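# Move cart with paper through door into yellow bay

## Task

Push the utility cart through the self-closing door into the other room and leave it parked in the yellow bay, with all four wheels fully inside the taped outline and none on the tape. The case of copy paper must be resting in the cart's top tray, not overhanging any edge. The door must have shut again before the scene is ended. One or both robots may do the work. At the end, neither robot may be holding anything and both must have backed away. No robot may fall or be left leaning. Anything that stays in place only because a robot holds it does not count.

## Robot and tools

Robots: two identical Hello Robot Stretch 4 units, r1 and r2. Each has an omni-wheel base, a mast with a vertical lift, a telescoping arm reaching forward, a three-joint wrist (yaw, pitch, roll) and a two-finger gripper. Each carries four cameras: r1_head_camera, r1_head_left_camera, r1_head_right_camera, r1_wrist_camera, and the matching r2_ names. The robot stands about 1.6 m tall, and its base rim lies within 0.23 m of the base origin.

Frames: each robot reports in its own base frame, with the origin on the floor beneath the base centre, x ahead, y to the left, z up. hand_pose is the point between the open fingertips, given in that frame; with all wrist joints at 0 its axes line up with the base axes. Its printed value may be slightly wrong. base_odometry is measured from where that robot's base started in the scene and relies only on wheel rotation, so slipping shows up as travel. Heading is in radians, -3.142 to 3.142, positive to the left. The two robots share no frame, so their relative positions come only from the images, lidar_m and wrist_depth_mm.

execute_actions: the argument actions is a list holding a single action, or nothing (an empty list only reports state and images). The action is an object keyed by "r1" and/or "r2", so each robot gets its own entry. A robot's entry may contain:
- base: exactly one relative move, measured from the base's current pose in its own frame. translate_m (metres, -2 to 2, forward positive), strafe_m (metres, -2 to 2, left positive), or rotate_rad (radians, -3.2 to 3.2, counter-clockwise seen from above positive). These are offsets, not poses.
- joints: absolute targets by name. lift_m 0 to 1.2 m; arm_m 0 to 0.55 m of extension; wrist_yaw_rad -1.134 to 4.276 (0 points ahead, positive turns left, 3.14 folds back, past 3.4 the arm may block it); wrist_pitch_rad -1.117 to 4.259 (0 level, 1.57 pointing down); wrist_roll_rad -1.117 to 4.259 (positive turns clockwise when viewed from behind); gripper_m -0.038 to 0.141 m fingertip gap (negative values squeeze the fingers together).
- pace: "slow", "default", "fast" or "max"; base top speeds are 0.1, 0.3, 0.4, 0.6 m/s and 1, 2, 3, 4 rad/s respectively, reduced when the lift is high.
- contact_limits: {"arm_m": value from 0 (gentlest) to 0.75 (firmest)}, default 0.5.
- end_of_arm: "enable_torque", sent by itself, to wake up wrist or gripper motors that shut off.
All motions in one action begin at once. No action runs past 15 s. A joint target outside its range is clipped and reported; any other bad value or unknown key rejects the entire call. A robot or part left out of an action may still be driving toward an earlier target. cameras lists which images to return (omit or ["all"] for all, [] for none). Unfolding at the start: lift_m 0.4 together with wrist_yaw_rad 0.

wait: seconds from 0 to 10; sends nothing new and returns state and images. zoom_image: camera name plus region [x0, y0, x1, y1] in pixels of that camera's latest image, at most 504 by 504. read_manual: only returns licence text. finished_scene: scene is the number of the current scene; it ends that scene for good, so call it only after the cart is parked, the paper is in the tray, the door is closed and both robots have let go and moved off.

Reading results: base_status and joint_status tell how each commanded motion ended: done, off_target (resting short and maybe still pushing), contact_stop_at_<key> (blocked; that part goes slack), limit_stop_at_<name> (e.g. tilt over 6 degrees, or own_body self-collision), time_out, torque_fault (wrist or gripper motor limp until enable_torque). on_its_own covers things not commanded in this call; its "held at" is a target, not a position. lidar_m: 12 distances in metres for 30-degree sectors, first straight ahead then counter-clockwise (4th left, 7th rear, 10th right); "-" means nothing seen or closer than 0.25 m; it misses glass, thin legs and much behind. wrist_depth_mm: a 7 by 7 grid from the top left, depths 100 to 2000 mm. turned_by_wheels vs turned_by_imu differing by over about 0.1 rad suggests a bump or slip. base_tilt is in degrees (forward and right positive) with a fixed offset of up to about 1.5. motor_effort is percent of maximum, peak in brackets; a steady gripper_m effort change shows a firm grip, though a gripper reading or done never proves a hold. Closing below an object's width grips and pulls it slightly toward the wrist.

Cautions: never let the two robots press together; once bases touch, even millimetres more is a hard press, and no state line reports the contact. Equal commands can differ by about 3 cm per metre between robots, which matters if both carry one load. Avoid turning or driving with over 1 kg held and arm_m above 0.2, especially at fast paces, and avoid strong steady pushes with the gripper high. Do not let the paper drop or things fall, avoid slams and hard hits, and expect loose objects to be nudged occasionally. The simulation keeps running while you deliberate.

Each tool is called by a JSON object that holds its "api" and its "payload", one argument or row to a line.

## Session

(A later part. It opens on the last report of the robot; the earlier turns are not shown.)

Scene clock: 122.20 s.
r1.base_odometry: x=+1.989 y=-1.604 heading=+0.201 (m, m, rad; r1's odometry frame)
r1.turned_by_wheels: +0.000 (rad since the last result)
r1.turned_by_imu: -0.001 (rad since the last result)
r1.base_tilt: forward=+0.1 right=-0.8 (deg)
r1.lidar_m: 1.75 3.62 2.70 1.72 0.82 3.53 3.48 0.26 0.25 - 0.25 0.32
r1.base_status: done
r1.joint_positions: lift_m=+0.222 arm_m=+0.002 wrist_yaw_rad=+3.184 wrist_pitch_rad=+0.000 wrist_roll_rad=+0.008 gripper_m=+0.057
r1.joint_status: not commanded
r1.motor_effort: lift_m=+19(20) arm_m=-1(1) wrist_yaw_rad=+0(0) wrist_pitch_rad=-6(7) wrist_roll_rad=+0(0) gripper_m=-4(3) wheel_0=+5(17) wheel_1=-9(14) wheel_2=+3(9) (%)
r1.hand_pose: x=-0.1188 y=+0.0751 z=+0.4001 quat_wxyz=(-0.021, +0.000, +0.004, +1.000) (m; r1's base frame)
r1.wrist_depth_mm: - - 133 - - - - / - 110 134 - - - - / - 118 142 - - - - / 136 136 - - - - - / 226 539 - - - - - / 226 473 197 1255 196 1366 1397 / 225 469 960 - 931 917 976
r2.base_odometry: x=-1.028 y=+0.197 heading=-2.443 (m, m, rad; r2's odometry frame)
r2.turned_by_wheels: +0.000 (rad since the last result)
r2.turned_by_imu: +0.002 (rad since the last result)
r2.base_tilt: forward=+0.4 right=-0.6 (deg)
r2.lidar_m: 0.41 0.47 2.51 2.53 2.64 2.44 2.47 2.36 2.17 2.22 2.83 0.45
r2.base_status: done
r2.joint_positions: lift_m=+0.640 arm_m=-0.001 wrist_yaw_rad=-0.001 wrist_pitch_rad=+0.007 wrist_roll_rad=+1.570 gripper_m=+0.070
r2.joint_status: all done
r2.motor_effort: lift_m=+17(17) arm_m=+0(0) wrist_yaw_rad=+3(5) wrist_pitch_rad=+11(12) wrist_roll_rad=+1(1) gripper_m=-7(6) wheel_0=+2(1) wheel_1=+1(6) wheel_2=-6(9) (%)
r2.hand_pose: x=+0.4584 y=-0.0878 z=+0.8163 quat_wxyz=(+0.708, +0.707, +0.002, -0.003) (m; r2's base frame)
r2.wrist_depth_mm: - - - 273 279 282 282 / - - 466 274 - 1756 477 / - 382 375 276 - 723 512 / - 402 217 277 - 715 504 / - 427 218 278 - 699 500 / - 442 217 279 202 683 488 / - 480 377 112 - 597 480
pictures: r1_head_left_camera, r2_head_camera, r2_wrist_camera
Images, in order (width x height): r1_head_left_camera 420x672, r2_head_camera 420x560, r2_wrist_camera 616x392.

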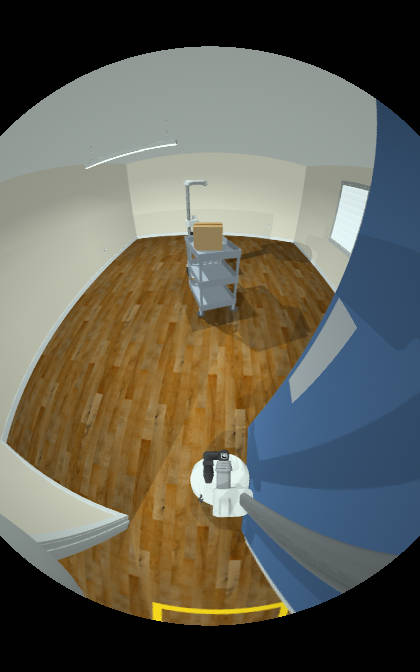

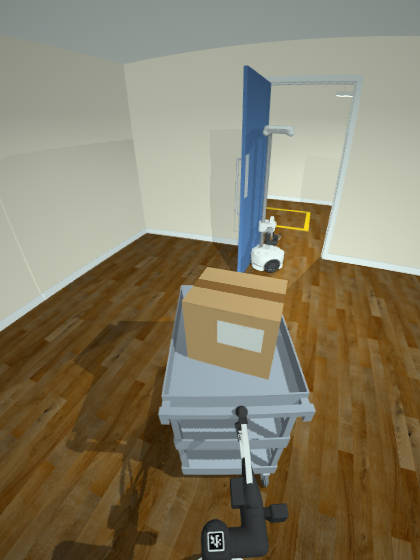

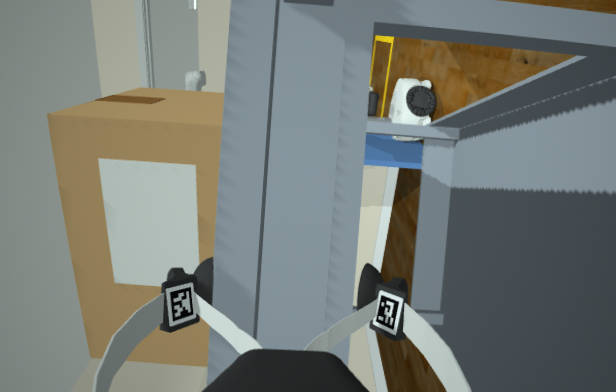

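{"api": "execute_actions", "payload": {
  "actions": [
    {"r1":{"base":{"translate_m":0.25},"pace":"slow"},"r2":{"joints":{"lift_m":0.672},"pace":"slow"}}
  ],
  "cameras": ["r1_head_left_camera","r2_wrist_camera"]
}}

Scene clock: 130.73 s.
r1.base_odometry: x=+2.234 y=-1.554 heading=+0.201 (m, m, rad; r1's odometry frame)
r1.turned_by_wheels: +0.000 (rad since the last result)
r1.turned_by_imu: -0.001 (rad since the last result)
r1.base_tilt: forward=+0.4 right=-0.9 (deg)
r1.lidar_m: 1.50 3.59 2.69 2.58 0.99 0.99 0.70 0.27 0.25 - 0.25 3.17
r1.base_status: done
r1.joint_positions: lift_m=+0.222 arm_m=+0.002 wrist_yaw_rad=+3.184 wrist_pitch_rad=+0.000 wrist_roll_rad=+0.008 gripper_m=+0.057
r1.joint_status: not commanded
r1.motor_effort: lift_m=+19(20) arm_m=-1(1) wrist_yaw_rad=-1(1) wrist_pitch_rad=-5(7) wrist_roll_rad=+1(0) gripper_m=-3(4) wheel_0=+6(3) wheel_1=-4(9) wheel_2=-4(11) (%)
r1.hand_pose: x=-0.1188 y=+0.0751 z=+0.4001 quat_wxyz=(-0.021, +0.000, +0.004, +1.000) (m; r1's base frame)
r1.wrist_depth_mm: - - 133 - - - - / - 110 134 - - - - / - 117 142 - - - 878 / 137 136 750 - - - 891 / 227 549 831 - - - 878 / 226 480 196 1229 196 1366 891 / 224 480 831 - 946 931 854
r2.base_odometry: x=-1.028 y=+0.197 heading=-2.443 (m, m, rad; r2's odometry frame)
r2.turned_by_wheels: +0.000 (rad since the last result)
r2.turned_by_imu: +0.002 (rad since the last result)
r2.base_tilt: forward=+0.4 right=-0.6 (deg)
r2.lidar_m: 0.39 0.47 2.52 2.55 2.64 2.42 2.48 2.35 2.16 2.20 2.86 0.45
r2.base_status: not commanded
r2.joint_positions: lift_m=+0.672 arm_m=-0.001 wrist_yaw_rad=+0.000 wrist_pitch_rad=+0.013 wrist_roll_rad=+1.570 gripper_m=+0.070
r2.joint_status: all done
r2.motor_effort: lift_m=+22(23) arm_m=+0(0) wrist_yaw_rad=+1(5) wrist_pitch_rad=-4(12) wrist_roll_rad=+0(2) gripper_m=-6(5) wheel_0=+2(2) wheel_1=+0(1) wheel_2=-4(5) (%)
r2.hand_pose: x=+0.4585 y=-0.0875 z=+0.8463 quat_wxyz=(+0.707, +0.707, +0.004, -0.005) (m; r2's base frame)
r2.wrist_depth_mm: - - - 213 274 283 283 / - - - 215 276 1756 530 / - 379 384 274 278 741 549 / - 402 399 216 279 759 539 / - 424 418 218 878 750 535 / - 445 198 219 202 732 521 / - 480 480 112 282 627 512
pictures: r1_head_left_camera, r2_wrist_camera
Images, in order (width x height): r1_head_left_camera 420x672, r2_wrist_camera 616x392.

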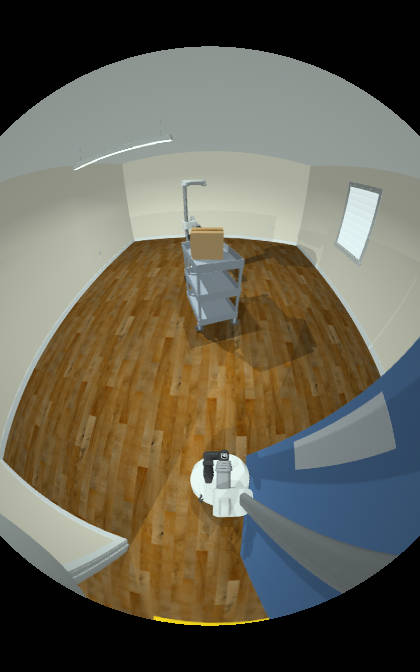

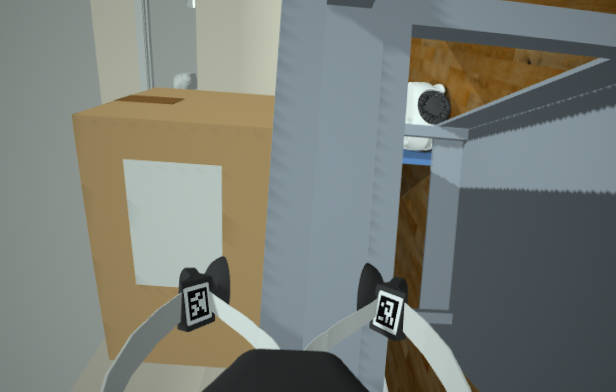

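{"api": "execute_actions", "payload": {
  "actions": [
    {"r1":{"base":{"strafe_m":-0.3},"pace":"slow"},"r2":{"joints":{"gripper_m":-0.01}}}
  ],
  "cameras": ["r1_head_left_camera","r2_head_camera","r2_wrist_camera"]
}}

Scene clock: 138.83 s.
r1.base_odometry: x=+2.270 y=-1.631 heading=+0.097 (m, m, rad; r1's odometry frame)
r1.turned_by_wheels: -0.104 (rad since the last result)
r1.turned_by_imu: -0.136 (rad since the last result)
r1.base_tilt: forward=+0.1 right=-0.9 (deg)
r1.lidar_m: 1.50 1.48 2.88 2.67 1.23 1.06 3.96 0.29 0.25 - 0.25 2.69
r1.base_status: strafe_m contact_stop (by the wheels' count: -0.082 of -0.300)
r1.joint_positions: lift_m=+0.222 arm_m=+0.002 wrist_yaw_rad=+3.184 wrist_pitch_rad=+0.000 wrist_roll_rad=+0.008 gripper_m=+0.057
r1.joint_status: not commanded
r1.on_its_own: the wheels are slack since a contact_stop
r1.motor_effort: lift_m=+19(20) arm_m=-1(1) wrist_yaw_rad=-1(4) wrist_pitch_rad=-6(7) wrist_roll_rad=+0(0) gripper_m=-5(5) wheel_0=+0(26) wheel_1=+0(33) wheel_2=+0(4) (%)
r1.hand_pose: x=-0.1188 y=+0.0751 z=+0.4001 quat_wxyz=(-0.021, +0.000, +0.004, +1.000) (m; r1's base frame)
r1.wrist_depth_mm: - - 133 - - - 917 / - 110 134 - - - 946 / - 118 143 - - - 960 / 136 136 842 - - - 946 / 226 603 - - - - 960 / 224 517 198 1255 196 1255 976 / 224 508 891 - 917 904 946
r2.base_odometry: x=-1.028 y=+0.197 heading=-2.443 (m, m, rad; r2's odometry frame)
r2.turned_by_wheels: +0.000 (rad since the last result)
r2.turned_by_imu: +0.002 (rad since the last result)
r2.base_tilt: forward=+0.5 right=-0.8 (deg)
r2.lidar_m: 0.43 0.46 2.51 2.54 2.60 2.43 2.47 2.33 2.17 2.22 2.82 0.44
r2.base_status: not commanded
r2.joint_positions: lift_m=+0.672 arm_m=-0.001 wrist_yaw_rad=+0.002 wrist_pitch_rad=+0.009 wrist_roll_rad=+1.570 gripper_m=-0.009
r2.joint_status: all done
r2.motor_effort: lift_m=+20(22) arm_m=+0(0) wrist_yaw_rad=-7(10) wrist_pitch_rad=+9(5) wrist_roll_rad=+0(2) gripper_m=-23(22) wheel_0=+0(2) wheel_1=+0(0) wheel_2=+0(4) (%)
r2.hand_pose: x=+0.4587 y=-0.0868 z=+0.8476 quat_wxyz=(+0.707, +0.707, +0.004, -0.002) (m; r2's base frame)
r2.wrist_depth_mm: - - - 265 266 278 278 / - - - 208 267 1756 535 / - 373 377 208 268 768 554 / - 394 394 268 271 778 544 / - 418 415 211 273 759 539 / - 442 187 211 272 741 530 / - 473 473 112 274 627 521
pictures: r1_head_left_camera, r2_head_camera, r2_wrist_camera
Images, in order (width x height): r1_head_left_camera 420x672, r2_head_camera 420x560, r2_wrist_camera 616x392.

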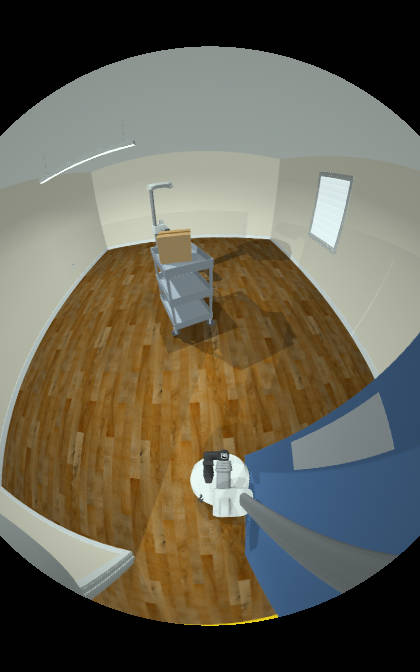

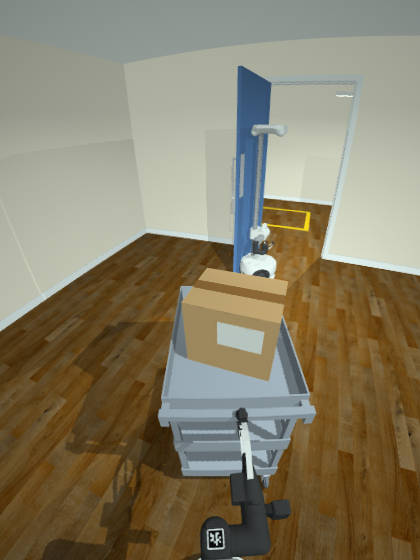

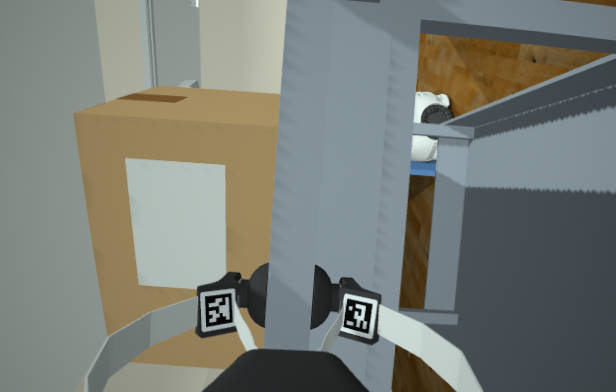

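{"api": "execute_actions", "payload": {
  "actions": [
    {"r1":{"base":{"rotate_rad":0.13},"joints":{"lift_m":0.4,"wrist_yaw_rad":0.3,"gripper_m":0.0}}}
  ],
  "cameras": ["r1_head_left_camera","r2_head_camera"]
}}

Scene clock: 204.33 s.
r1.base_odometry: x=+2.269 y=-1.630 heading=+0.226 (m, m, rad; r1's odometry frame)
r1.turned_by_wheels: +0.130 (rad since the last result)
r1.turned_by_imu: +0.129 (rad since the last result)
r1.base_tilt: forward=+0.1 right=-0.9 (deg)
r1.lidar_m: 1.49 3.70 2.74 2.66 1.04 1.07 0.55 0.27 0.25 - 0.25 3.04
r1.base_status: done
r1.joint_positions: lift_m=+0.400 arm_m=+0.002 wrist_yaw_rad=+0.300 wrist_pitch_rad=+0.000 wrist_roll_rad=+0.008 gripper_m=+0.000
r1.joint_status: all done
r1.motor_effort: lift_m=+24(28) arm_m=-1(1) wrist_yaw_rad=-1(6) wrist_pitch_rad=-8(7) wrist_roll_rad=+0(0) gripper_m=-7(8) wheel_0=+2(5) wheel_1=-5(11) wheel_2=-3(10) (%)
r1.hand_pose: x=+0.4746 y=+0.0018 z=+0.5779 quat_wxyz=(+0.989, +0.004, +0.000, +0.150) (m; r1's base frame)
r1.wrist_depth_mm: - - - - - - - / - - - - - - - / - - - 1863 1308 - - / - - - - - - - / - - - 1308 - - - / 1661 1661 186 191 1366 1863 1921 / 1205 1160 1336 - 1308 1281 1366
r2.base_odometry: x=-1.028 y=+0.197 heading=-2.443 (m, m, rad; r2's odometry frame)
r2.turned_by_wheels: +0.000 (rad since the last result)
r2.turned_by_imu: +0.002 (rad since the last result)
r2.base_tilt: forward=+0.7 right=-0.7 (deg)
r2.lidar_m: 0.41 0.45 2.50 2.55 2.62 2.44 2.46 2.34 2.17 2.21 2.83 0.44
r2.base_status: not commanded
r2.joint_positions: lift_m=+0.672 arm_m=-0.001 wrist_yaw_rad=+0.002 wrist_pitch_rad=+0.009 wrist_roll_rad=+1.570 gripper_m=-0.009
r2.joint_status: not commanded
r2.motor_effort: lift_m=+20(20) arm_m=+0(0) wrist_yaw_rad=-7(6) wrist_pitch_rad=+9(6) wrist_roll_rad=-1(1) gripper_m=-20(22) wheel_0=+0(0) wheel_1=+0(0) wheel_2=+0(0) (%)
r2.hand_pose: x=+0.4587 y=-0.0868 z=+0.8476 quat_wxyz=(+0.707, +0.707, +0.004, -0.002) (m; r2's base frame)
r2.wrist_depth_mm: - - - 266 266 279 278 / - - - 207 268 1808 539 / - 373 377 208 270 759 554 / - 394 397 268 271 778 549 / - 421 418 211 273 759 539 / - 445 187 211 272 741 530 / - 473 473 112 276 621 521
pictures: r1_head_left_camera, r2_head_camera
Images, in order (width x height): r1_head_left_camera 420x672, r2_head_camera 420x560.

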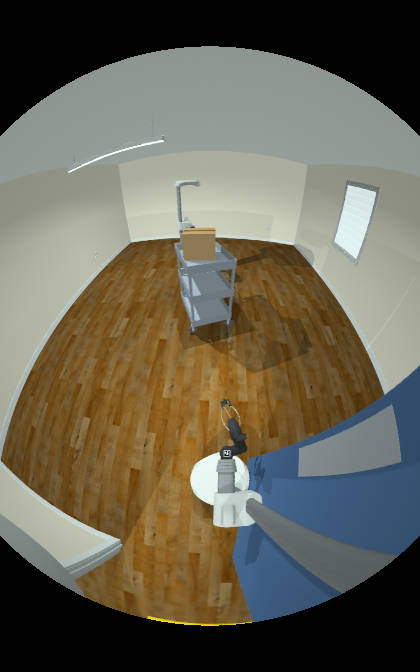

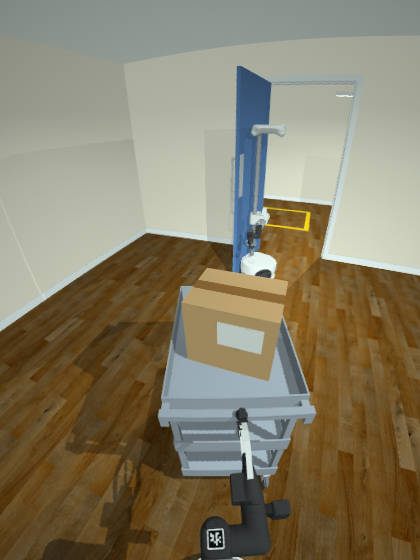

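{"api": "execute_actions", "payload": {
  "actions": [
    {"r1":{"base":{"strafe_m":0.05},"pace":"slow"},"r2":{"base":{"rotate_rad":-0.12},"pace":"slow"}}
  ],
  "cameras": ["r2_head_camera"]
}}

Scene clock: 210.53 s.
r1.base_odometry: x=+2.258 y=-1.582 heading=+0.226 (m, m, rad; r1's odometry frame)
r1.turned_by_wheels: +0.000 (rad since the last result)
r1.turned_by_imu: -0.001 (rad since the last result)
r1.base_tilt: forward=+0.2 right=-0.8 (deg)
r1.lidar_m: 1.48 3.63 2.71 2.62 1.02 1.01 0.68 0.28 0.25 - 0.25 3.12
r1.base_status: done
r1.joint_positions: lift_m=+0.400 arm_m=+0.002 wrist_yaw_rad=+0.300 wrist_pitch_rad=+0.000 wrist_roll_rad=+0.008 gripper_m=+0.000
r1.joint_status: not commanded
r1.motor_effort: lift_m=+24(24) arm_m=-1(1) wrist_yaw_rad=-1(1) wrist_pitch_rad=-7(6) wrist_roll_rad=+0(1) gripper_m=-5(6) wheel_0=-1(6) wheel_1=-5(5) wheel_2=+1(1) (%)
r1.hand_pose: x=+0.4746 y=+0.0018 z=+0.5779 quat_wxyz=(+0.989, +0.004, +0.000, +0.150) (m; r1's base frame)
r1.wrist_depth_mm: - - - - - - - / - - - - - - - / - - - 1921 1336 - - / - - - - - - - / - - - 1308 - - - / 1708 1708 185 191 1366 1863 1863 / 1182 1160 1281 - 1281 1281 1336
r2.base_odometry: x=-1.028 y=+0.197 heading=-2.562 (m, m, rad; r2's odometry frame)
r2.turned_by_wheels: -0.119 (rad since the last result)
r2.turned_by_imu: -0.118 (rad since the last result)
r2.base_tilt: forward=+0.4 right=-0.9 (deg)
r2.lidar_m: 0.40 0.41 2.51 2.52 2.80 2.44 2.43 2.48 2.18 2.16 2.62 0.48
r2.base_status: done
r2.joint_positions: lift_m=+0.672 arm_m=-0.001 wrist_yaw_rad=+0.002 wrist_pitch_rad=+0.009 wrist_roll_rad=+1.570 gripper_m=-0.009
r2.joint_status: not commanded
r2.motor_effort: lift_m=+20(20) arm_m=+0(0) wrist_yaw_rad=-7(38) wrist_pitch_rad=+7(7) wrist_roll_rad=+0(0) gripper_m=-22(21) wheel_0=+2(8) wheel_1=+3(4) wheel_2=+4(11) (%)
r2.hand_pose: x=+0.4588 y=-0.0867 z=+0.8476 quat_wxyz=(+0.707, +0.707, +0.004, -0.002) (m; r2's base frame)
r2.wrist_depth_mm: - - - 271 307 1576 1182 / - - - 233 298 1537 332 / - - - 228 291 1708 525 / - 392 392 279 285 768 549 / - 404 402 217 278 750 539 / - 413 185 209 272 741 530 / - 424 427 112 264 647 521
pictures: r2_head_camera
Images, in order (width x height): r2_head_camera 420x560.

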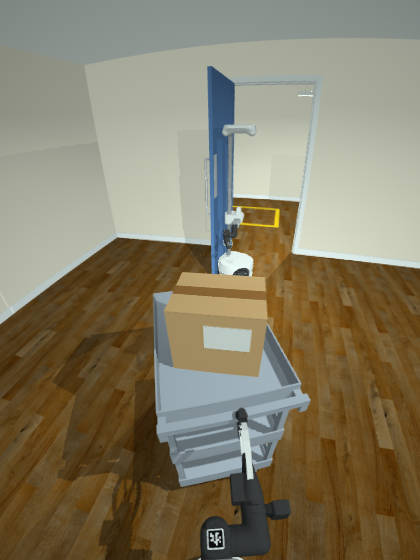

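{"api": "execute_actions", "payload": {
  "actions": [
    {"r1":{"base":{"rotate_rad":3.14},"pace":"slow"},"r2":{"base":{"rotate_rad":0.12},"pace":"slow"}}
  ],
  "cameras": ["r2_head_camera","r1_head_left_camera"]
}}

{"api": "execute_actions", "payload": {
  "actions": [
    {"r1":{"joints":{"wrist_yaw_rad":0.9}},"r2":{"base":{"translate_m":-0.4},"pace":"slow"}}
  ],
  "cameras": ["r2_head_camera","r1_head_left_camera","r1_head_camera"]
}}

Scene clock: 226.57 s.
r1.base_odometry: x=+2.259 y=-1.581 heading=-2.918 (m, m, rad; r1's odometry frame)
r1.turned_by_wheels: +3.139 (rad since the last result)
r1.turned_by_imu: +3.142 (rad since the last result)
r1.base_tilt: forward=+0.1 right=-0.9 (deg)
r1.lidar_m: 0.68 0.27 0.25 - 0.25 5.26 1.47 3.68 2.70 2.59 1.02 1.02
r1.base_status: done
r1.joint_positions: lift_m=+0.400 arm_m=+0.002 wrist_yaw_rad=+0.300 wrist_pitch_rad=+0.000 wrist_roll_rad=+0.008 gripper_m=+0.000
r1.joint_status: not commanded
r1.motor_effort: lift_m=+23(24) arm_m=-1(1) wrist_yaw_rad=-1(1) wrist_pitch_rad=-6(7) wrist_roll_rad=+0(0) gripper_m=-5(3) wheel_0=-7(14) wheel_1=+1(12) wheel_2=-1(8) (%)
r1.hand_pose: x=+0.4746 y=+0.0018 z=+0.5780 quat_wxyz=(+0.989, +0.004, +0.000, +0.149) (m; r1's base frame)
r1.wrist_depth_mm: 257 327 473 - - - - / 259 332 477 - - - - / 262 336 484 - - - - / 266 338 492 - - - - / 266 343 469 - - - - / 267 329 185 190 1576 1921 1921 / 267 314 445 - 1308 1281 1366
r2.base_odometry: x=-1.028 y=+0.197 heading=-2.443 (m, m, rad; r2's odometry frame)
r2.turned_by_wheels: +0.119 (rad since the last result)
r2.turned_by_imu: +0.122 (rad since the last result)
r2.base_tilt: forward=+0.6 right=-0.8 (deg)
r2.lidar_m: 0.43 0.43 2.51 2.55 2.62 2.43 2.50 2.34 2.17 2.21 2.85 0.46
r2.base_status: done
r2.joint_positions: lift_m=+0.672 arm_m=-0.001 wrist_yaw_rad=-0.003 wrist_pitch_rad=+0.009 wrist_roll_rad=+1.570 gripper_m=-0.009
r2.joint_status: not commanded
r2.motor_effort: lift_m=+20(20) arm_m=+0(0) wrist_yaw_rad=+7(39) wrist_pitch_rad=+8(6) wrist_roll_rad=-1(1) gripper_m=-21(22) wheel_0=-3(7) wheel_1=-3(3) wheel_2=-4(12) (%)
r2.hand_pose: x=+0.4583 y=-0.0882 z=+0.8476 quat_wxyz=(+0.707, +0.707, +0.002, -0.004) (m; r2's base frame)
r2.wrist_depth_mm: - - - 267 268 278 278 / - - - 209 270 1756 564 / - 375 379 210 271 788 554 / - 394 394 270 271 768 544 / - 418 415 211 272 759 539 / - 436 184 211 272 750 530 / - 466 462 112 274 634 517
pictures: r1_head_left_camera, r2_head_camera
Images, in order (width x height): r1_head_left_camera 420x672, r2_head_camera 420x560.

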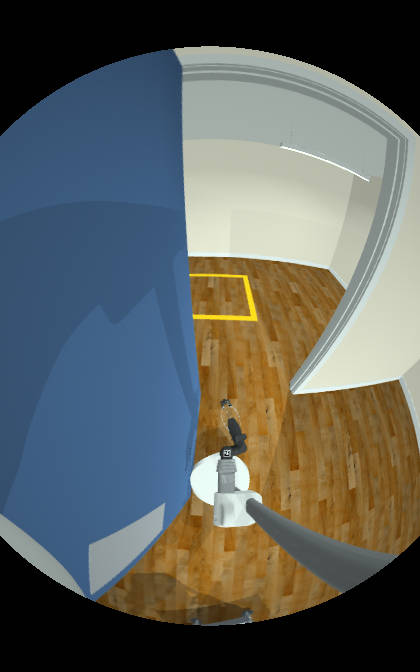

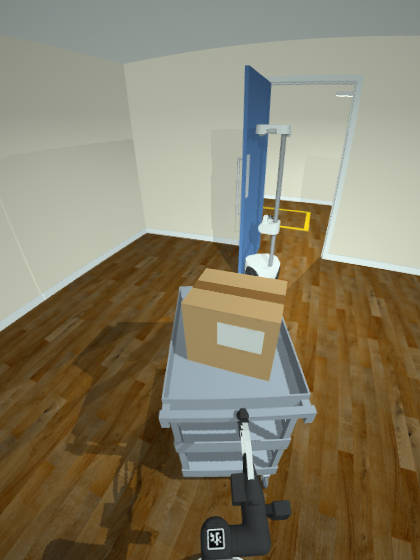

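Scene clock: 231.87 s.
r1.base_odometry: x=+2.259 y=-1.581 heading=-2.918 (m, m, rad; r1's odometry frame)
r1.turned_by_wheels: +0.000 (rad since the last result)
r1.turned_by_imu: -0.001 (rad since the last result)
r1.base_tilt: forward=+0.3 right=-0.9 (deg)
r1.lidar_m: 0.70 0.28 0.25 - 0.25 5.25 1.88 3.67 2.70 2.59 1.04 0.98
r1.base_status: not commanded
r1.joint_positions: lift_m=+0.400 arm_m=+0.002 wrist_yaw_rad=+0.900 wrist_pitch_rad=+0.000 wrist_roll_rad=+0.008 gripper_m=+0.000
r1.joint_status: all done
r1.motor_effort: lift_m=+22(22) arm_m=-1(1) wrist_yaw_rad=+1(5) wrist_pitch_rad=-7(6) wrist_roll_rad=+1(0) gripper_m=-4(4) wheel_0=-7(7) wheel_1=+1(1) wheel_2=-1(1) (%)
r1.hand_pose: x=+0.4210 y=+0.1716 z=+0.5780 quat_wxyz=(+0.900, +0.004, +0.002, +0.435) (m; r1's base frame)
r1.wrist_depth_mm: 159 179 210 248 303 397 - / 161 181 211 249 306 399 - / 162 183 213 251 309 402 - / 163 185 216 254 314 410 - / 164 186 213 238 317 418 - / 165 183 185 191 300 430 1863 / 165 180 210 - 314 439 1366
r2.base_odometry: x=-0.722 y=+0.455 heading=-2.442 (m, m, rad; r2's odometry frame)
r2.turned_by_wheels: +0.001 (rad since the last result)
r2.turned_by_imu: +0.004 (rad since the last result)
r2.base_tilt: forward=+0.7 right=-0.7 (deg)
r2.lidar_m: 0.43 0.44 2.66 2.75 2.22 2.05 2.13 2.18 2.01 2.07 2.62 0.47
r2.base_status: done
r2.joint_positions: lift_m=+0.672 arm_m=-0.001 wrist_yaw_rad=+0.006 wrist_pitch_rad=+0.009 wrist_roll_rad=+1.570 gripper_m=-0.009
r2.joint_status: not commanded
r2.on_its_own: wrist_yaw_rad is at rest, and its effort (-17) is outside its rest range (-13 to +13)
r2.motor_effort: lift_m=+20(20) arm_m=+0(0) wrist_yaw_rad=-17(18) wrist_pitch_rad=+6(6) wrist_roll_rad=+0(1) gripper_m=-21(24) wheel_0=+2(6) wheel_1=-1(6) wheel_2=+5(12) (%)
r2.hand_pose: x=+0.4591 y=-0.0858 z=+0.8475 quat_wxyz=(+0.707, +0.707, +0.005, -0.001) (m; r2's base frame)
r2.wrist_depth_mm: - - - 266 266 277 278 / - - - 208 268 1756 535 / - 373 377 209 270 788 554 / - 397 392 270 271 778 544 / - 418 415 211 272 759 539 / - 442 186 211 272 750 530 / - 469 466 112 274 634 517
pictures: r1_head_camera, r1_head_left_camera, r2_head_camera
Images, in order (width x height): r1_head_camera 420x560, r1_head_left_camera 420x672, r2_head_camera 420x560.

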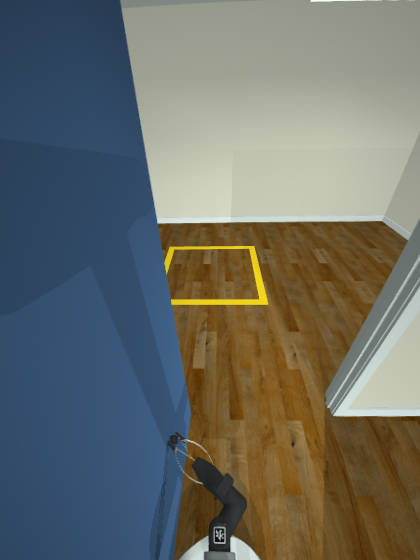

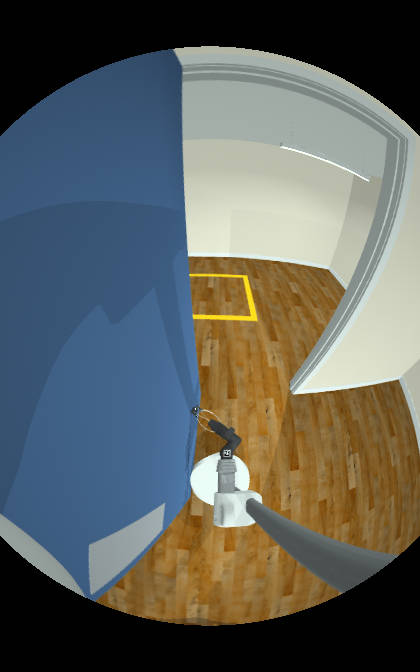

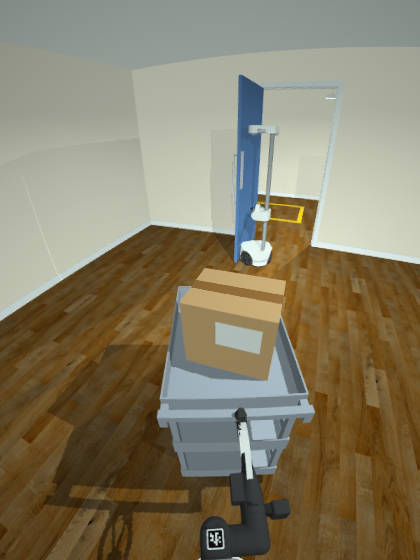

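{"api": "execute_actions", "payload": {
  "actions": [
    {"r1":{"base":{"translate_m":-0.42},"joints":{"wrist_yaw_rad":0.95},"pace":"slow"},"r2":{"base":{"strafe_m":0.15},"pace":"slow"}}
  ],
  "cameras": ["r2_head_camera","r1_head_left_camera","r1_head_camera"]
}}

Scene clock: 242.40 s.
r1.base_odometry: x=+2.668 y=-1.488 heading=-2.919 (m, m, rad; r1's odometry frame)
r1.turned_by_wheels: -0.002 (rad since the last result)
r1.turned_by_imu: -0.007 (rad since the last result)
r1.base_tilt: forward=+0.0 right=-0.7 (deg)
r1.lidar_m: 0.70 0.28 1.66 2.14 2.24 3.04 1.52 1.54 2.69 2.58 1.65 1.33
r1.base_status: done
r1.joint_positions: lift_m=+0.400 arm_m=+0.002 wrist_yaw_rad=+0.934 wrist_pitch_rad=+0.000 wrist_roll_rad=+0.008 gripper_m=+0.000
r1.joint_status: all done
r1.on_its_own: wrist_yaw_rad is at rest, and its effort (+44) is outside its rest range (-13 to +13)
r1.motor_effort: lift_m=+23(22) arm_m=-1(1) wrist_yaw_rad=+44(50) wrist_pitch_rad=-6(6) wrist_roll_rad=+1(0) gripper_m=-5(2) wheel_0=-13(14) wheel_1=-5(5) wheel_2=-4(5) (%)
r1.hand_pose: x=+0.4149 y=+0.1800 z=+0.5780 quat_wxyz=(+0.893, +0.004, +0.002, +0.450) (m; r1's base frame)
r1.wrist_depth_mm: 153 173 200 240 294 392 512 / 155 175 204 242 297 389 530 / 156 176 205 245 300 394 544 / 158 179 208 248 304 402 574 / 158 180 209 231 309 413 585 / 159 178 180 190 185 421 615 / 160 171 204 - 317 430 615
r2.base_odometry: x=-0.625 y=+0.340 heading=-2.443 (m, m, rad; r2's odometry frame)
r2.turned_by_wheels: +0.000 (rad since the last result)
r2.turned_by_imu: +0.001 (rad since the last result)
r2.base_tilt: forward=+0.5 right=-0.7 (deg)
r2.lidar_m: 0.43 0.53 2.54 2.63 2.15 2.00 2.05 2.30 2.13 2.19 2.80 0.43
r2.base_status: done
r2.joint_positions: lift_m=+0.672 arm_m=-0.001 wrist_yaw_rad=-0.006 wrist_pitch_rad=+0.009 wrist_roll_rad=+1.570 gripper_m=-0.009
r2.joint_status: not commanded
r2.on_its_own: wrist_yaw_rad is at rest, and its effort (+17) is outside its rest range (-13 to +13)
r2.motor_effort: lift_m=+20(20) arm_m=+0(0) wrist_yaw_rad=+17(28) wrist_pitch_rad=+6(6) wrist_roll_rad=-1(1) gripper_m=-18(22) wheel_0=-3(12) wheel_1=+1(6) wheel_2=-3(5) (%)
r2.hand_pose: x=+0.4580 y=-0.0893 z=+0.8476 quat_wxyz=(+0.707, +0.707, +0.001, -0.005) (m; r2's base frame)
r2.wrist_depth_mm: - - - 179 235 1808 564 / - 351 351 186 242 778 559 / - 370 368 193 252 788 554 / - 402 404 200 260 778 549 / - 449 445 207 272 750 539 / - 492 185 210 273 699 530 / - - - 112 291 569 521
pictures: r1_head_camera, r1_head_left_camera, r2_head_camera
Images, in order (width x height): r1_head_camera 420x560, r1_head_left_camera 420x672, r2_head_camera 420x560.

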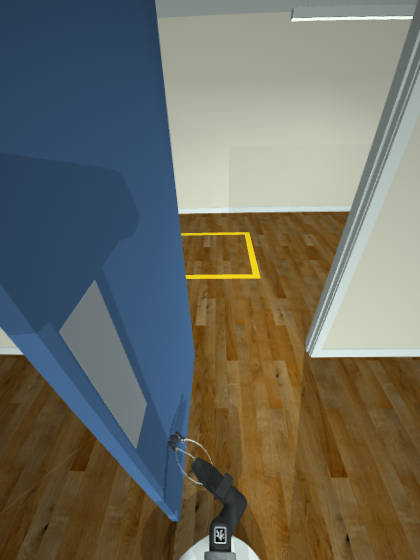

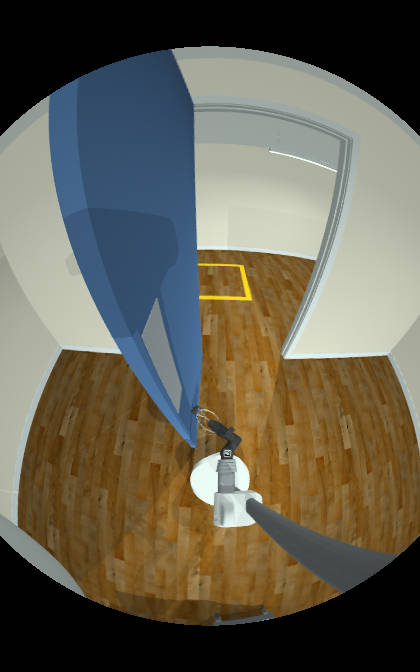

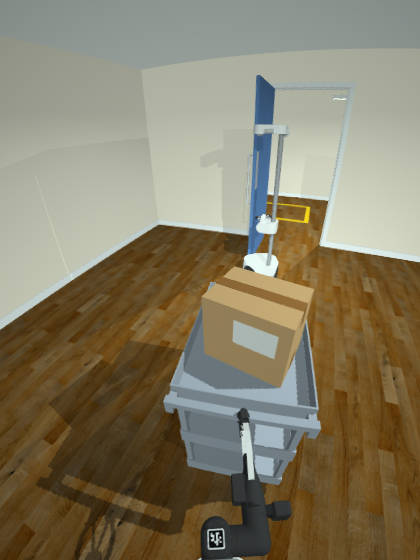

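{"api": "execute_actions", "payload": {
  "actions": [
    {"r1":{"base":{"strafe_m":0.25},"joints":{"wrist_yaw_rad":-0.15},"pace":"slow"},"r2":{"base":{"rotate_rad":-0.25},"pace":"slow"}}
  ],
  "cameras": ["r2_head_camera","r1_head_left_camera","r1_head_camera"]
}}

Scene clock: 255.47 s.
r1.base_odometry: x=+2.723 y=-1.732 heading=-2.920 (m, m, rad; r1's odometry frame)
r1.turned_by_wheels: -0.001 (rad since the last result)
r1.turned_by_imu: -0.020 (rad since the last result)
r1.base_tilt: forward=+0.3 right=-0.9 (deg)
r1.lidar_m: 0.25 1.20 1.61 1.90 1.98 2.67 1.59 1.57 2.95 2.83 1.68 0.25
r1.base_status: done
r1.joint_positions: lift_m=+0.400 arm_m=+0.002 wrist_yaw_rad=-0.157 wrist_pitch_rad=+0.000 wrist_roll_rad=+0.008 gripper_m=+0.000
r1.joint_status: all done
r1.on_its_own: wrist_yaw_rad is at rest, and its effort (+20) is outside its rest range (-13 to +13)
r1.motor_effort: lift_m=+23(23) arm_m=-1(2) wrist_yaw_rad=+20(70) wrist_pitch_rad=-7(7) wrist_roll_rad=+0(0) gripper_m=-3(5) wheel_0=-9(23) wheel_1=+1(5) wheel_2=-6(9) (%)
r1.hand_pose: x=+0.4445 y=-0.1315 z=+0.5780 quat_wxyz=(+0.997, +0.004, +0.000, -0.079) (m; r1's base frame)
r1.wrist_depth_mm: - 123 - - - - 1138 / - 129 - - - - 1138 / - 134 - - - - 1138 / - 137 - - - 1255 1205 / - 140 691 - - 1255 1182 / - 129 185 191 1618 1229 1160 / - 117 349 - 1308 1182 1160
r2.base_odometry: x=-0.625 y=+0.340 heading=-2.692 (m, m, rad; r2's odometry frame)
r2.turned_by_wheels: -0.249 (rad since the last result)
r2.turned_by_imu: -0.248 (rad since the last result)
r2.base_tilt: forward=+0.4 right=-0.7 (deg)
r2.lidar_m: 0.40 0.43 2.56 2.53 2.48 2.03 2.01 2.25 2.15 2.14 2.37 0.48
r2.base_status: done
r2.joint_positions: lift_m=+0.672 arm_m=-0.001 wrist_yaw_rad=+0.006 wrist_pitch_rad=+0.009 wrist_roll_rad=+1.570 gripper_m=-0.009
r2.joint_status: not commanded
r2.on_its_own: wrist_yaw_rad is at rest, and its effort (-17) is outside its rest range (-13 to +13)
r2.motor_effort: lift_m=+20(20) arm_m=+0(0) wrist_yaw_rad=-17(36) wrist_pitch_rad=+6(5) wrist_roll_rad=+0(1) gripper_m=-21(23) wheel_0=+4(10) wheel_1=+1(5) wheel_2=+4(11) (%)
r2.hand_pose: x=+0.4591 y=-0.0857 z=+0.8475 quat_wxyz=(+0.707, +0.707, +0.005, -0.001) (m; r2's base frame)
r2.wrist_depth_mm: - - - 271 304 1576 1205 / - - - 232 297 1576 379 / - - - 227 291 1756 525 / - 389 394 278 285 768 549 / - 402 404 216 278 759 539 / - 410 185 210 271 732 530 / - 427 427 112 265 640 521
pictures: r1_head_camera, r1_head_left_camera, r2_head_camera
Images, in order (width x height): r1_head_camera 420x560, r1_head_left_camera 420x672, r2_head_camera 420x560.

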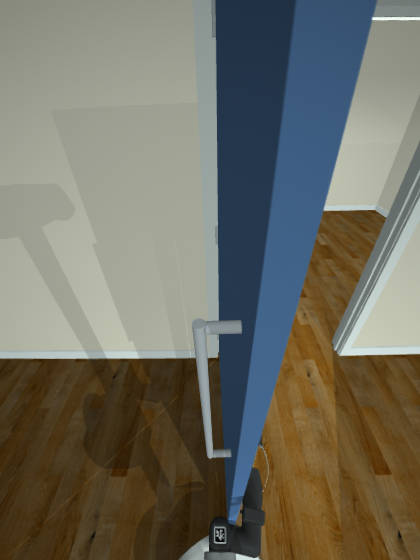

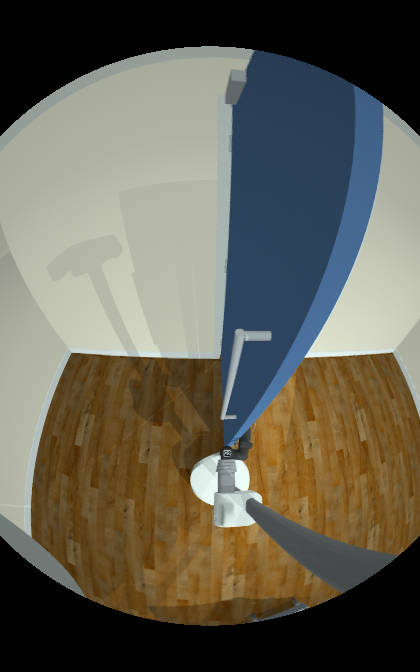

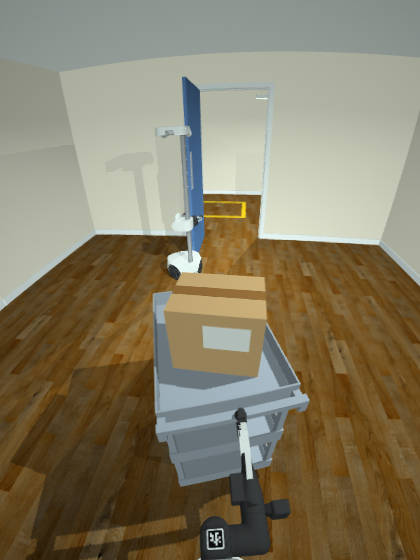

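{"api": "execute_actions", "payload": {
  "actions": [
    {"r1":{"base":{"rotate_rad":-0.9},"joints":{"wrist_yaw_rad":0.75},"pace":"slow"},"r2":{"base":{"strafe_m":0.27},"pace":"slow"}}
  ],
  "cameras": ["r1_head_camera"]
}}

{"api": "execute_actions", "payload": {
  "actions": [
    {"r1":{"base":{"translate_m":-0.07},"pace":"slow"},"r2":{"base":{"rotate_rad":-0.22},"pace":"slow"}}
  ],
  "cameras": []
}}

{"api": "execute_actions", "payload": {
  "actions": [
    {"r1":{"base":{"strafe_m":0.12},"pace":"slow"},"r2":{"base":{"strafe_m":0.1},"pace":"slow"}}
  ],
  "cameras": ["r2_head_camera","r1_head_left_camera","r1_head_camera"]
}}

Scene clock: 277.73 s.
r1.base_odometry: x=+2.723 y=-1.732 heading=+2.461 (m, m, rad; r1's odometry frame)
r1.turned_by_wheels: -0.901 (rad since the last result)
r1.turned_by_imu: -0.905 (rad since the last result)
r1.base_tilt: forward=+0.3 right=-0.9 (deg)
r1.lidar_m: 0.33 0.31 0.73 1.26 1.93 1.90 2.09 3.15 1.55 1.68 2.89 2.84
r1.base_status: done
r1.joint_positions: lift_m=+0.400 arm_m=+0.002 wrist_yaw_rad=+0.738 wrist_pitch_rad=-0.001 wrist_roll_rad=+0.008 gripper_m=+0.000
r1.joint_status: all done
r1.on_its_own: wrist_yaw_rad is at rest, and its effort (+35) is outside its rest range (-13 to +13)
r1.motor_effort: lift_m=+22(22) arm_m=-1(2) wrist_yaw_rad=+35(64) wrist_pitch_rad=-7(7) wrist_roll_rad=+1(1) gripper_m=-9(13) wheel_0=-11(10) wheel_1=-3(4) wheel_2=-3(4) (%)
r1.hand_pose: x=+0.4455 y=+0.1294 z=+0.5781 quat_wxyz=(+0.933, +0.004, +0.001, +0.361) (m; r1's base frame)
r1.wrist_depth_mm: - 107 - - - 1160 1205 / 102 107 - - - 1205 1229 / 102 108 - - - 1205 1229 / 103 109 - - - 1205 1281 / 103 110 - - - 1229 1281 / 104 111 186 193 1229 1229 1308 / 105 110 1281 - 1255 1205 1281
r2.base_odometry: x=-0.508 y=+0.097 heading=-2.693 (m, m, rad; r2's odometry frame)
r2.turned_by_wheels: -0.001 (rad since the last result)
r2.turned_by_imu: +0.000 (rad since the last result)
r2.base_tilt: forward=+0.5 right=-0.7 (deg)
r2.lidar_m: 0.44 2.84 2.27 2.25 2.43 1.97 1.95 2.19 2.44 2.40 2.70 0.42
r2.base_status: done
r2.joint_positions: lift_m=+0.672 arm_m=-0.001 wrist_yaw_rad=-0.006 wrist_pitch_rad=+0.009 wrist_roll_rad=+1.570 gripper_m=-0.009
r2.joint_status: not commanded
r2.on_its_own: wrist_yaw_rad is at rest, and its effort (+18) is outside its rest range (-13 to +13)
r2.motor_effort: lift_m=+20(20) arm_m=+0(0) wrist_yaw_rad=+18(29) wrist_pitch_rad=+6(6) wrist_roll_rad=+1(1) gripper_m=-19(23) wheel_0=-4(11) wheel_1=+0(4) wheel_2=-3(5) (%)
r2.hand_pose: x=+0.4580 y=-0.0891 z=+0.8475 quat_wxyz=(+0.707, +0.707, +0.001, -0.005) (m; r2's base frame)
r2.wrist_depth_mm: - - - 180 236 1863 842 / - 349 349 187 242 768 564 / - 368 368 193 252 788 549 / - 404 402 200 259 778 544 / - 445 442 206 271 759 535 / - 488 185 209 273 699 530 / - - - 112 290 574 517
pictures: r1_head_camera
Images, in order (width x height): r1_head_camera 420x560.

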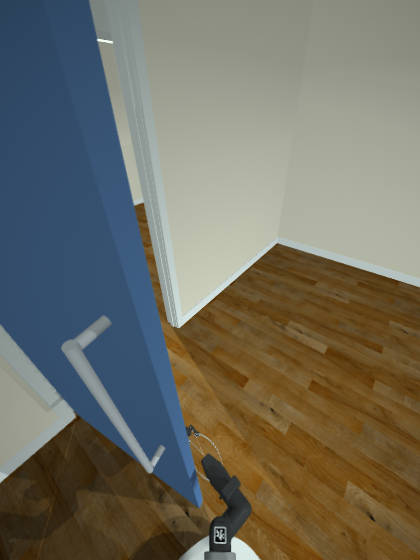

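Scene clock: 279.70 s.
r1.base_odometry: x=+2.777 y=-1.776 heading=+2.460 (m, m, rad; r1's odometry frame)
r1.turned_by_wheels: -0.002 (rad since the last result)
r1.turned_by_imu: -0.003 (rad since the last result)
r1.base_tilt: forward=+0.4 right=-0.8 (deg)
r1.lidar_m: 0.39 0.35 0.89 1.31 1.88 1.84 2.02 3.08 1.55 1.65 2.94 2.89
r1.base_status: done
r1.joint_positions: lift_m=+0.400 arm_m=+0.002 wrist_yaw_rad=+0.735 wrist_pitch_rad=+0.000 wrist_roll_rad=+0.008 gripper_m=+0.000
r1.joint_status: not commanded
r1.on_its_own: wrist_yaw_rad is at rest, and its effort (+42) is outside its rest range (-13 to +13)
r1.motor_effort: lift_m=+22(22) arm_m=-1(1) wrist_yaw_rad=+42(43) wrist_pitch_rad=-8(8) wrist_roll_rad=+1(0) gripper_m=-13(10) wheel_0=-14(18) wheel_1=-6(7) wheel_2=-1(6) (%)
r1.hand_pose: x=+0.4459 y=+0.1286 z=+0.5780 quat_wxyz=(+0.933, +0.004, +0.001, +0.359) (m; r1's base frame)
r1.wrist_depth_mm: 931 946 148 - - 1205 1308 / 960 960 150 - - 1229 1308 / 946 960 151 - - 1229 1281 / 946 991 153 - - 1308 1336 / 946 991 153 - - 1281 1336 / 960 991 152 191 186 1281 1397 / 976 976 152 - 1308 1281 1336
r2.base_odometry: x=-0.508 y=+0.097 heading=-2.912 (m, m, rad; r2's odometry frame)
r2.turned_by_wheels: -0.219 (rad since the last result)
r2.turned_by_imu: -0.219 (rad since the last result)
r2.base_tilt: forward=+0.3 right=-0.6 (deg)
r2.lidar_m: 0.39 0.42 2.44 2.27 2.36 2.08 1.95 2.04 2.56 2.41 2.47 0.48
r2.base_status: done
r2.joint_positions: lift_m=+0.672 arm_m=-0.001 wrist_yaw_rad=+0.007 wrist_pitch_rad=+0.009 wrist_roll_rad=+1.570 gripper_m=-0.009
r2.joint_status: not commanded
r2.on_its_own: wrist_yaw_rad is at rest, and its effort (-20) is outside its rest range (-13 to +13)
r2.motor_effort: lift_m=+20(20) arm_m=+0(0) wrist_yaw_rad=-20(36) wrist_pitch_rad=+5(7) wrist_roll_rad=-1(1) gripper_m=-20(21) wheel_0=+5(11) wheel_1=+1(4) wheel_2=+4(11) (%)
r2.hand_pose: x=+0.4592 y=-0.0854 z=+0.8475 quat_wxyz=(+0.707, +0.707, +0.006, -0.001) (m; r2's base frame)
r2.wrist_depth_mm: - - - 272 291 300 1138 / - - - 224 289 1661 452 / - 404 459 221 283 1464 530 / - 392 392 276 278 778 549 / - 404 404 213 276 768 539 / - 415 185 210 271 741 530 / - 433 433 112 266 640 525
pictures: none
No camera images: the call's "cameras" was empty. Leave "cameras" out to get every camera's image.

Scene clock: 282.03 s.
r1.base_odometry: x=+2.702 y=-1.868 heading=+2.457 (m, m, rad; r1's odometry frame)
r1.turned_by_wheels: -0.003 (rad since the last result)
r1.turned_by_imu: -0.174 (rad since the last result)
r1.base_tilt: forward=+0.1 right=-0.7 (deg)
r1.lidar_m: 0.34 0.32 0.62 1.16 1.54 1.82 1.89 2.52 1.60 1.60 3.04 2.90
r1.base_status: done
r1.joint_positions: lift_m=+0.400 arm_m=+0.002 wrist_yaw_rad=+0.717 wrist_pitch_rad=-0.001 wrist_roll_rad=+0.008 gripper_m=+0.000
r1.joint_status: not commanded
r1.on_its_own: wrist_yaw_rad is at rest, and its effort (+93) is outside its rest range (-13 to +13)
r1.motor_effort: lift_m=+23(22) arm_m=+0(1) wrist_yaw_rad=+93(94) wrist_pitch_rad=-7(8) wrist_roll_rad=+1(1) gripper_m=-16(15) wheel_0=-27(26) wheel_1=-3(5) wheel_2=-10(20) (%)
r1.hand_pose: x=+0.4478 y=+0.1238 z=+0.5781 quat_wxyz=(+0.936, +0.004, +0.001, +0.351) (m; r1's base frame)
r1.wrist_depth_mm: 831 158 135 - 1366 1464 1708 / 842 153 137 - 1308 1430 1708 / 842 150 138 - 1336 1499 1708 / 842 149 139 - 1366 1537 1708 / 854 149 140 - 1336 1499 1808 / 866 152 138 185 186 1576 1708 / 891 159 120 - 1281 1255 1366
r2.base_odometry: x=-0.485 y=-0.001 heading=-2.913 (m, m, rad; r2's odometry frame)
r2.turned_by_wheels: -0.001 (rad since the last result)
r2.turned_by_imu: +0.000 (rad since the last result)
r2.base_tilt: forward=+0.6 right=-0.8 (deg)
r2.lidar_m: 0.43 0.46 2.32 2.17 2.28 2.10 1.97 2.04 2.66 2.51 2.57 0.43
r2.base_status: done
r2.joint_positions: lift_m=+0.672 arm_m=-0.001 wrist_yaw_rad=-0.007 wrist_pitch_rad=+0.009 wrist_roll_rad=+1.570 gripper_m=-0.009
r2.joint_status: not commanded
r2.on_its_own: wrist_yaw_rad is at rest, and its effort (+19) is outside its rest range (-13 to +13)
r2.motor_effort: lift_m=+20(20) arm_m=+0(0) wrist_yaw_rad=+19(27) wrist_pitch_rad=+6(6) wrist_roll_rad=+0(1) gripper_m=-20(23) wheel_0=-5(9) wheel_1=+1(3) wheel_2=-4(2) (%)
r2.hand_pose: x=+0.4580 y=-0.0894 z=+0.8475 quat_wxyz=(+0.707, +0.707, +0.001, -0.006) (m; r2's base frame)
r2.wrist_depth_mm: - - - 270 270 278 279 / - - - 210 271 1808 554 / - 377 377 210 271 759 554 / - 392 392 270 271 778 549 / - 413 413 211 272 759 539 / - 433 185 210 271 741 530 / - 462 459 112 272 640 517
pictures: r1_head_camera, r1_head_left_camera, r2_head_camera
Images, in order (width x height): r1_head_camera 420x560, r1_head_left_camera 420x672, r2_head_camera 420x560.

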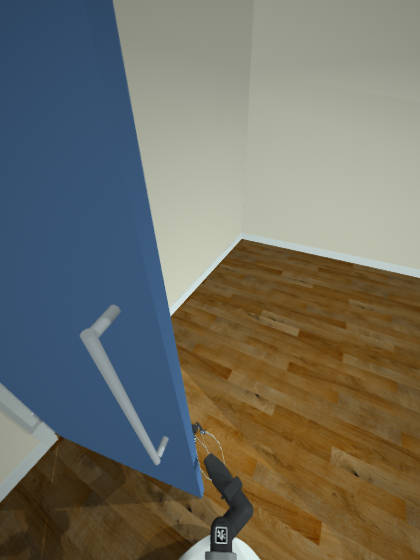

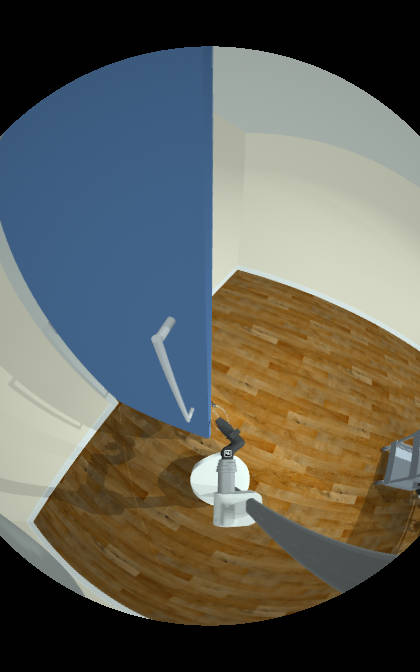

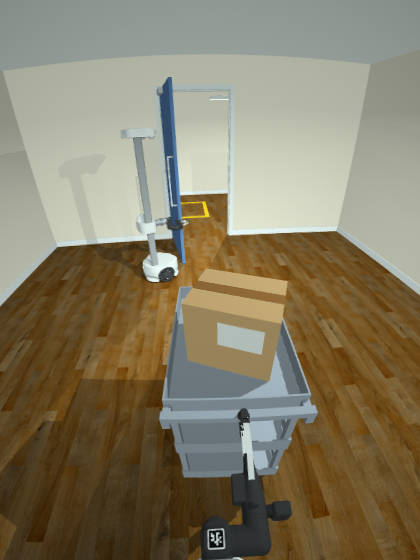

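{"api": "execute_actions", "payload": {
  "actions": [
    {"r1":{"joints":{"arm_m":0.08,"wrist_yaw_rad":0.6},"pace":"slow"}}
  ],
  "cameras": ["r1_head_camera","r1_wrist_camera","r2_head_camera"]
}}

Scene clock: 289.90 s.
r1.base_odometry: x=+2.702 y=-1.868 heading=+2.458 (m, m, rad; r1's odometry frame)
r1.turned_by_wheels: +0.001 (rad since the last result)
r1.turned_by_imu: +0.000 (rad since the last result)
r1.base_tilt: forward=+0.2 right=-0.8 (deg)
r1.lidar_m: 0.44 0.40 0.75 1.13 1.53 1.82 1.90 2.52 1.60 1.61 3.07 2.91
r1.base_status: not commanded
r1.joint_positions: lift_m=+0.400 arm_m=+0.080 wrist_yaw_rad=+0.575 wrist_pitch_rad=+0.000 wrist_roll_rad=+0.008 gripper_m=+0.000
r1.joint_status: wrist_yaw_rad off_target (ended at +0.575, target +0.600); the others done
r1.on_its_own: wrist_yaw_rad is at rest, and its effort (+70) is outside its rest range (-13 to +13)
r1.motor_effort: lift_m=+22(23) arm_m=+1(3) wrist_yaw_rad=+70(91) wrist_pitch_rad=-8(8) wrist_roll_rad=+0(0) gripper_m=-14(14) wheel_0=-16(27) wheel_1=-5(5) wheel_2=-5(10) (%)
r1.hand_pose: x=+0.5402 y=+0.0836 z=+0.5781 quat_wxyz=(+0.959, +0.004, +0.001, +0.284) (m; r1's base frame)
r1.wrist_depth_mm: 252 166 144 1255 1397 1661 - / 249 164 145 1281 1430 1756 - / 248 165 147 1281 1397 1756 - / 249 165 148 1308 1464 1756 - / 252 166 150 1308 1499 1808 - / 257 168 146 191 185 1708 1921 / 263 171 140 - 1336 1281 1336
r2.base_odometry: x=-0.485 y=-0.001 heading=-2.913 (m, m, rad; r2's odometry frame)
r2.turned_by_wheels: +0.000 (rad since the last result)
r2.turned_by_imu: +0.002 (rad since the last result)
r2.base_tilt: forward=+0.5 right=-0.7 (deg)
r2.lidar_m: 0.40 0.45 2.28 2.16 2.27 2.08 1.96 2.05 2.67 2.51 2.57 0.46
r2.base_status: not commanded
r2.joint_positions: lift_m=+0.672 arm_m=-0.001 wrist_yaw_rad=-0.007 wrist_pitch_rad=+0.009 wrist_roll_rad=+1.570 gripper_m=-0.009
r2.joint_status: not commanded
r2.on_its_own: wrist_yaw_rad is at rest, and its effort (+20) is outside its rest range (-13 to +13)
r2.motor_effort: lift_m=+20(20) arm_m=+0(0) wrist_yaw_rad=+20(19) wrist_pitch_rad=+5(6) wrist_roll_rad=+0(0) gripper_m=-20(17) wheel_0=-5(5) wheel_1=+1(1) wheel_2=-3(3) (%)
r2.hand_pose: x=+0.4580 y=-0.0894 z=+0.8475 quat_wxyz=(+0.707, +0.707, +0.001, -0.006) (m; r2's base frame)
r2.wrist_depth_mm: - - - 268 271 278 279 / - - - 211 271 1808 559 / - 377 377 210 271 759 554 / - 394 392 270 271 778 549 / - 415 413 210 272 759 535 / - 436 185 209 271 741 530 / - 462 459 112 272 634 521
pictures: r1_head_camera, r1_wrist_camera, r2_head_camera
Images, in order (width x height): r1_head_camera 420x560, r1_wrist_camera 616x392, r2_head_camera 420x560.

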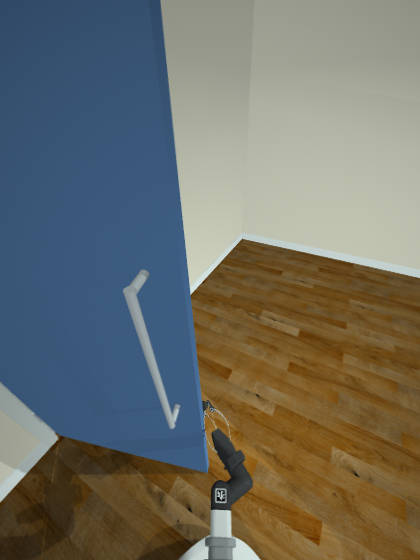

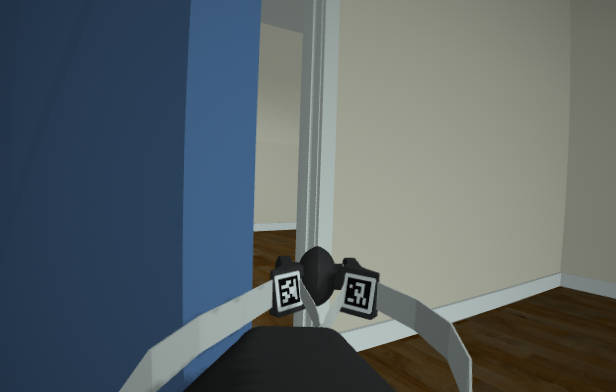

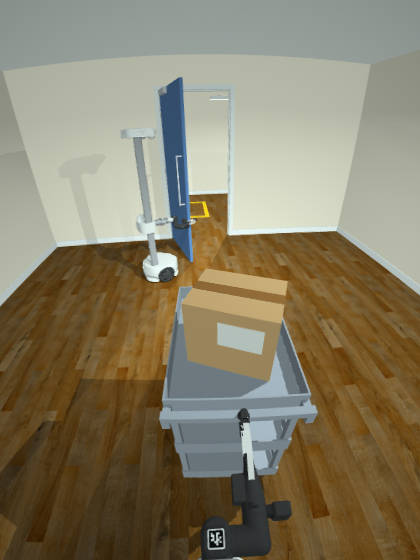

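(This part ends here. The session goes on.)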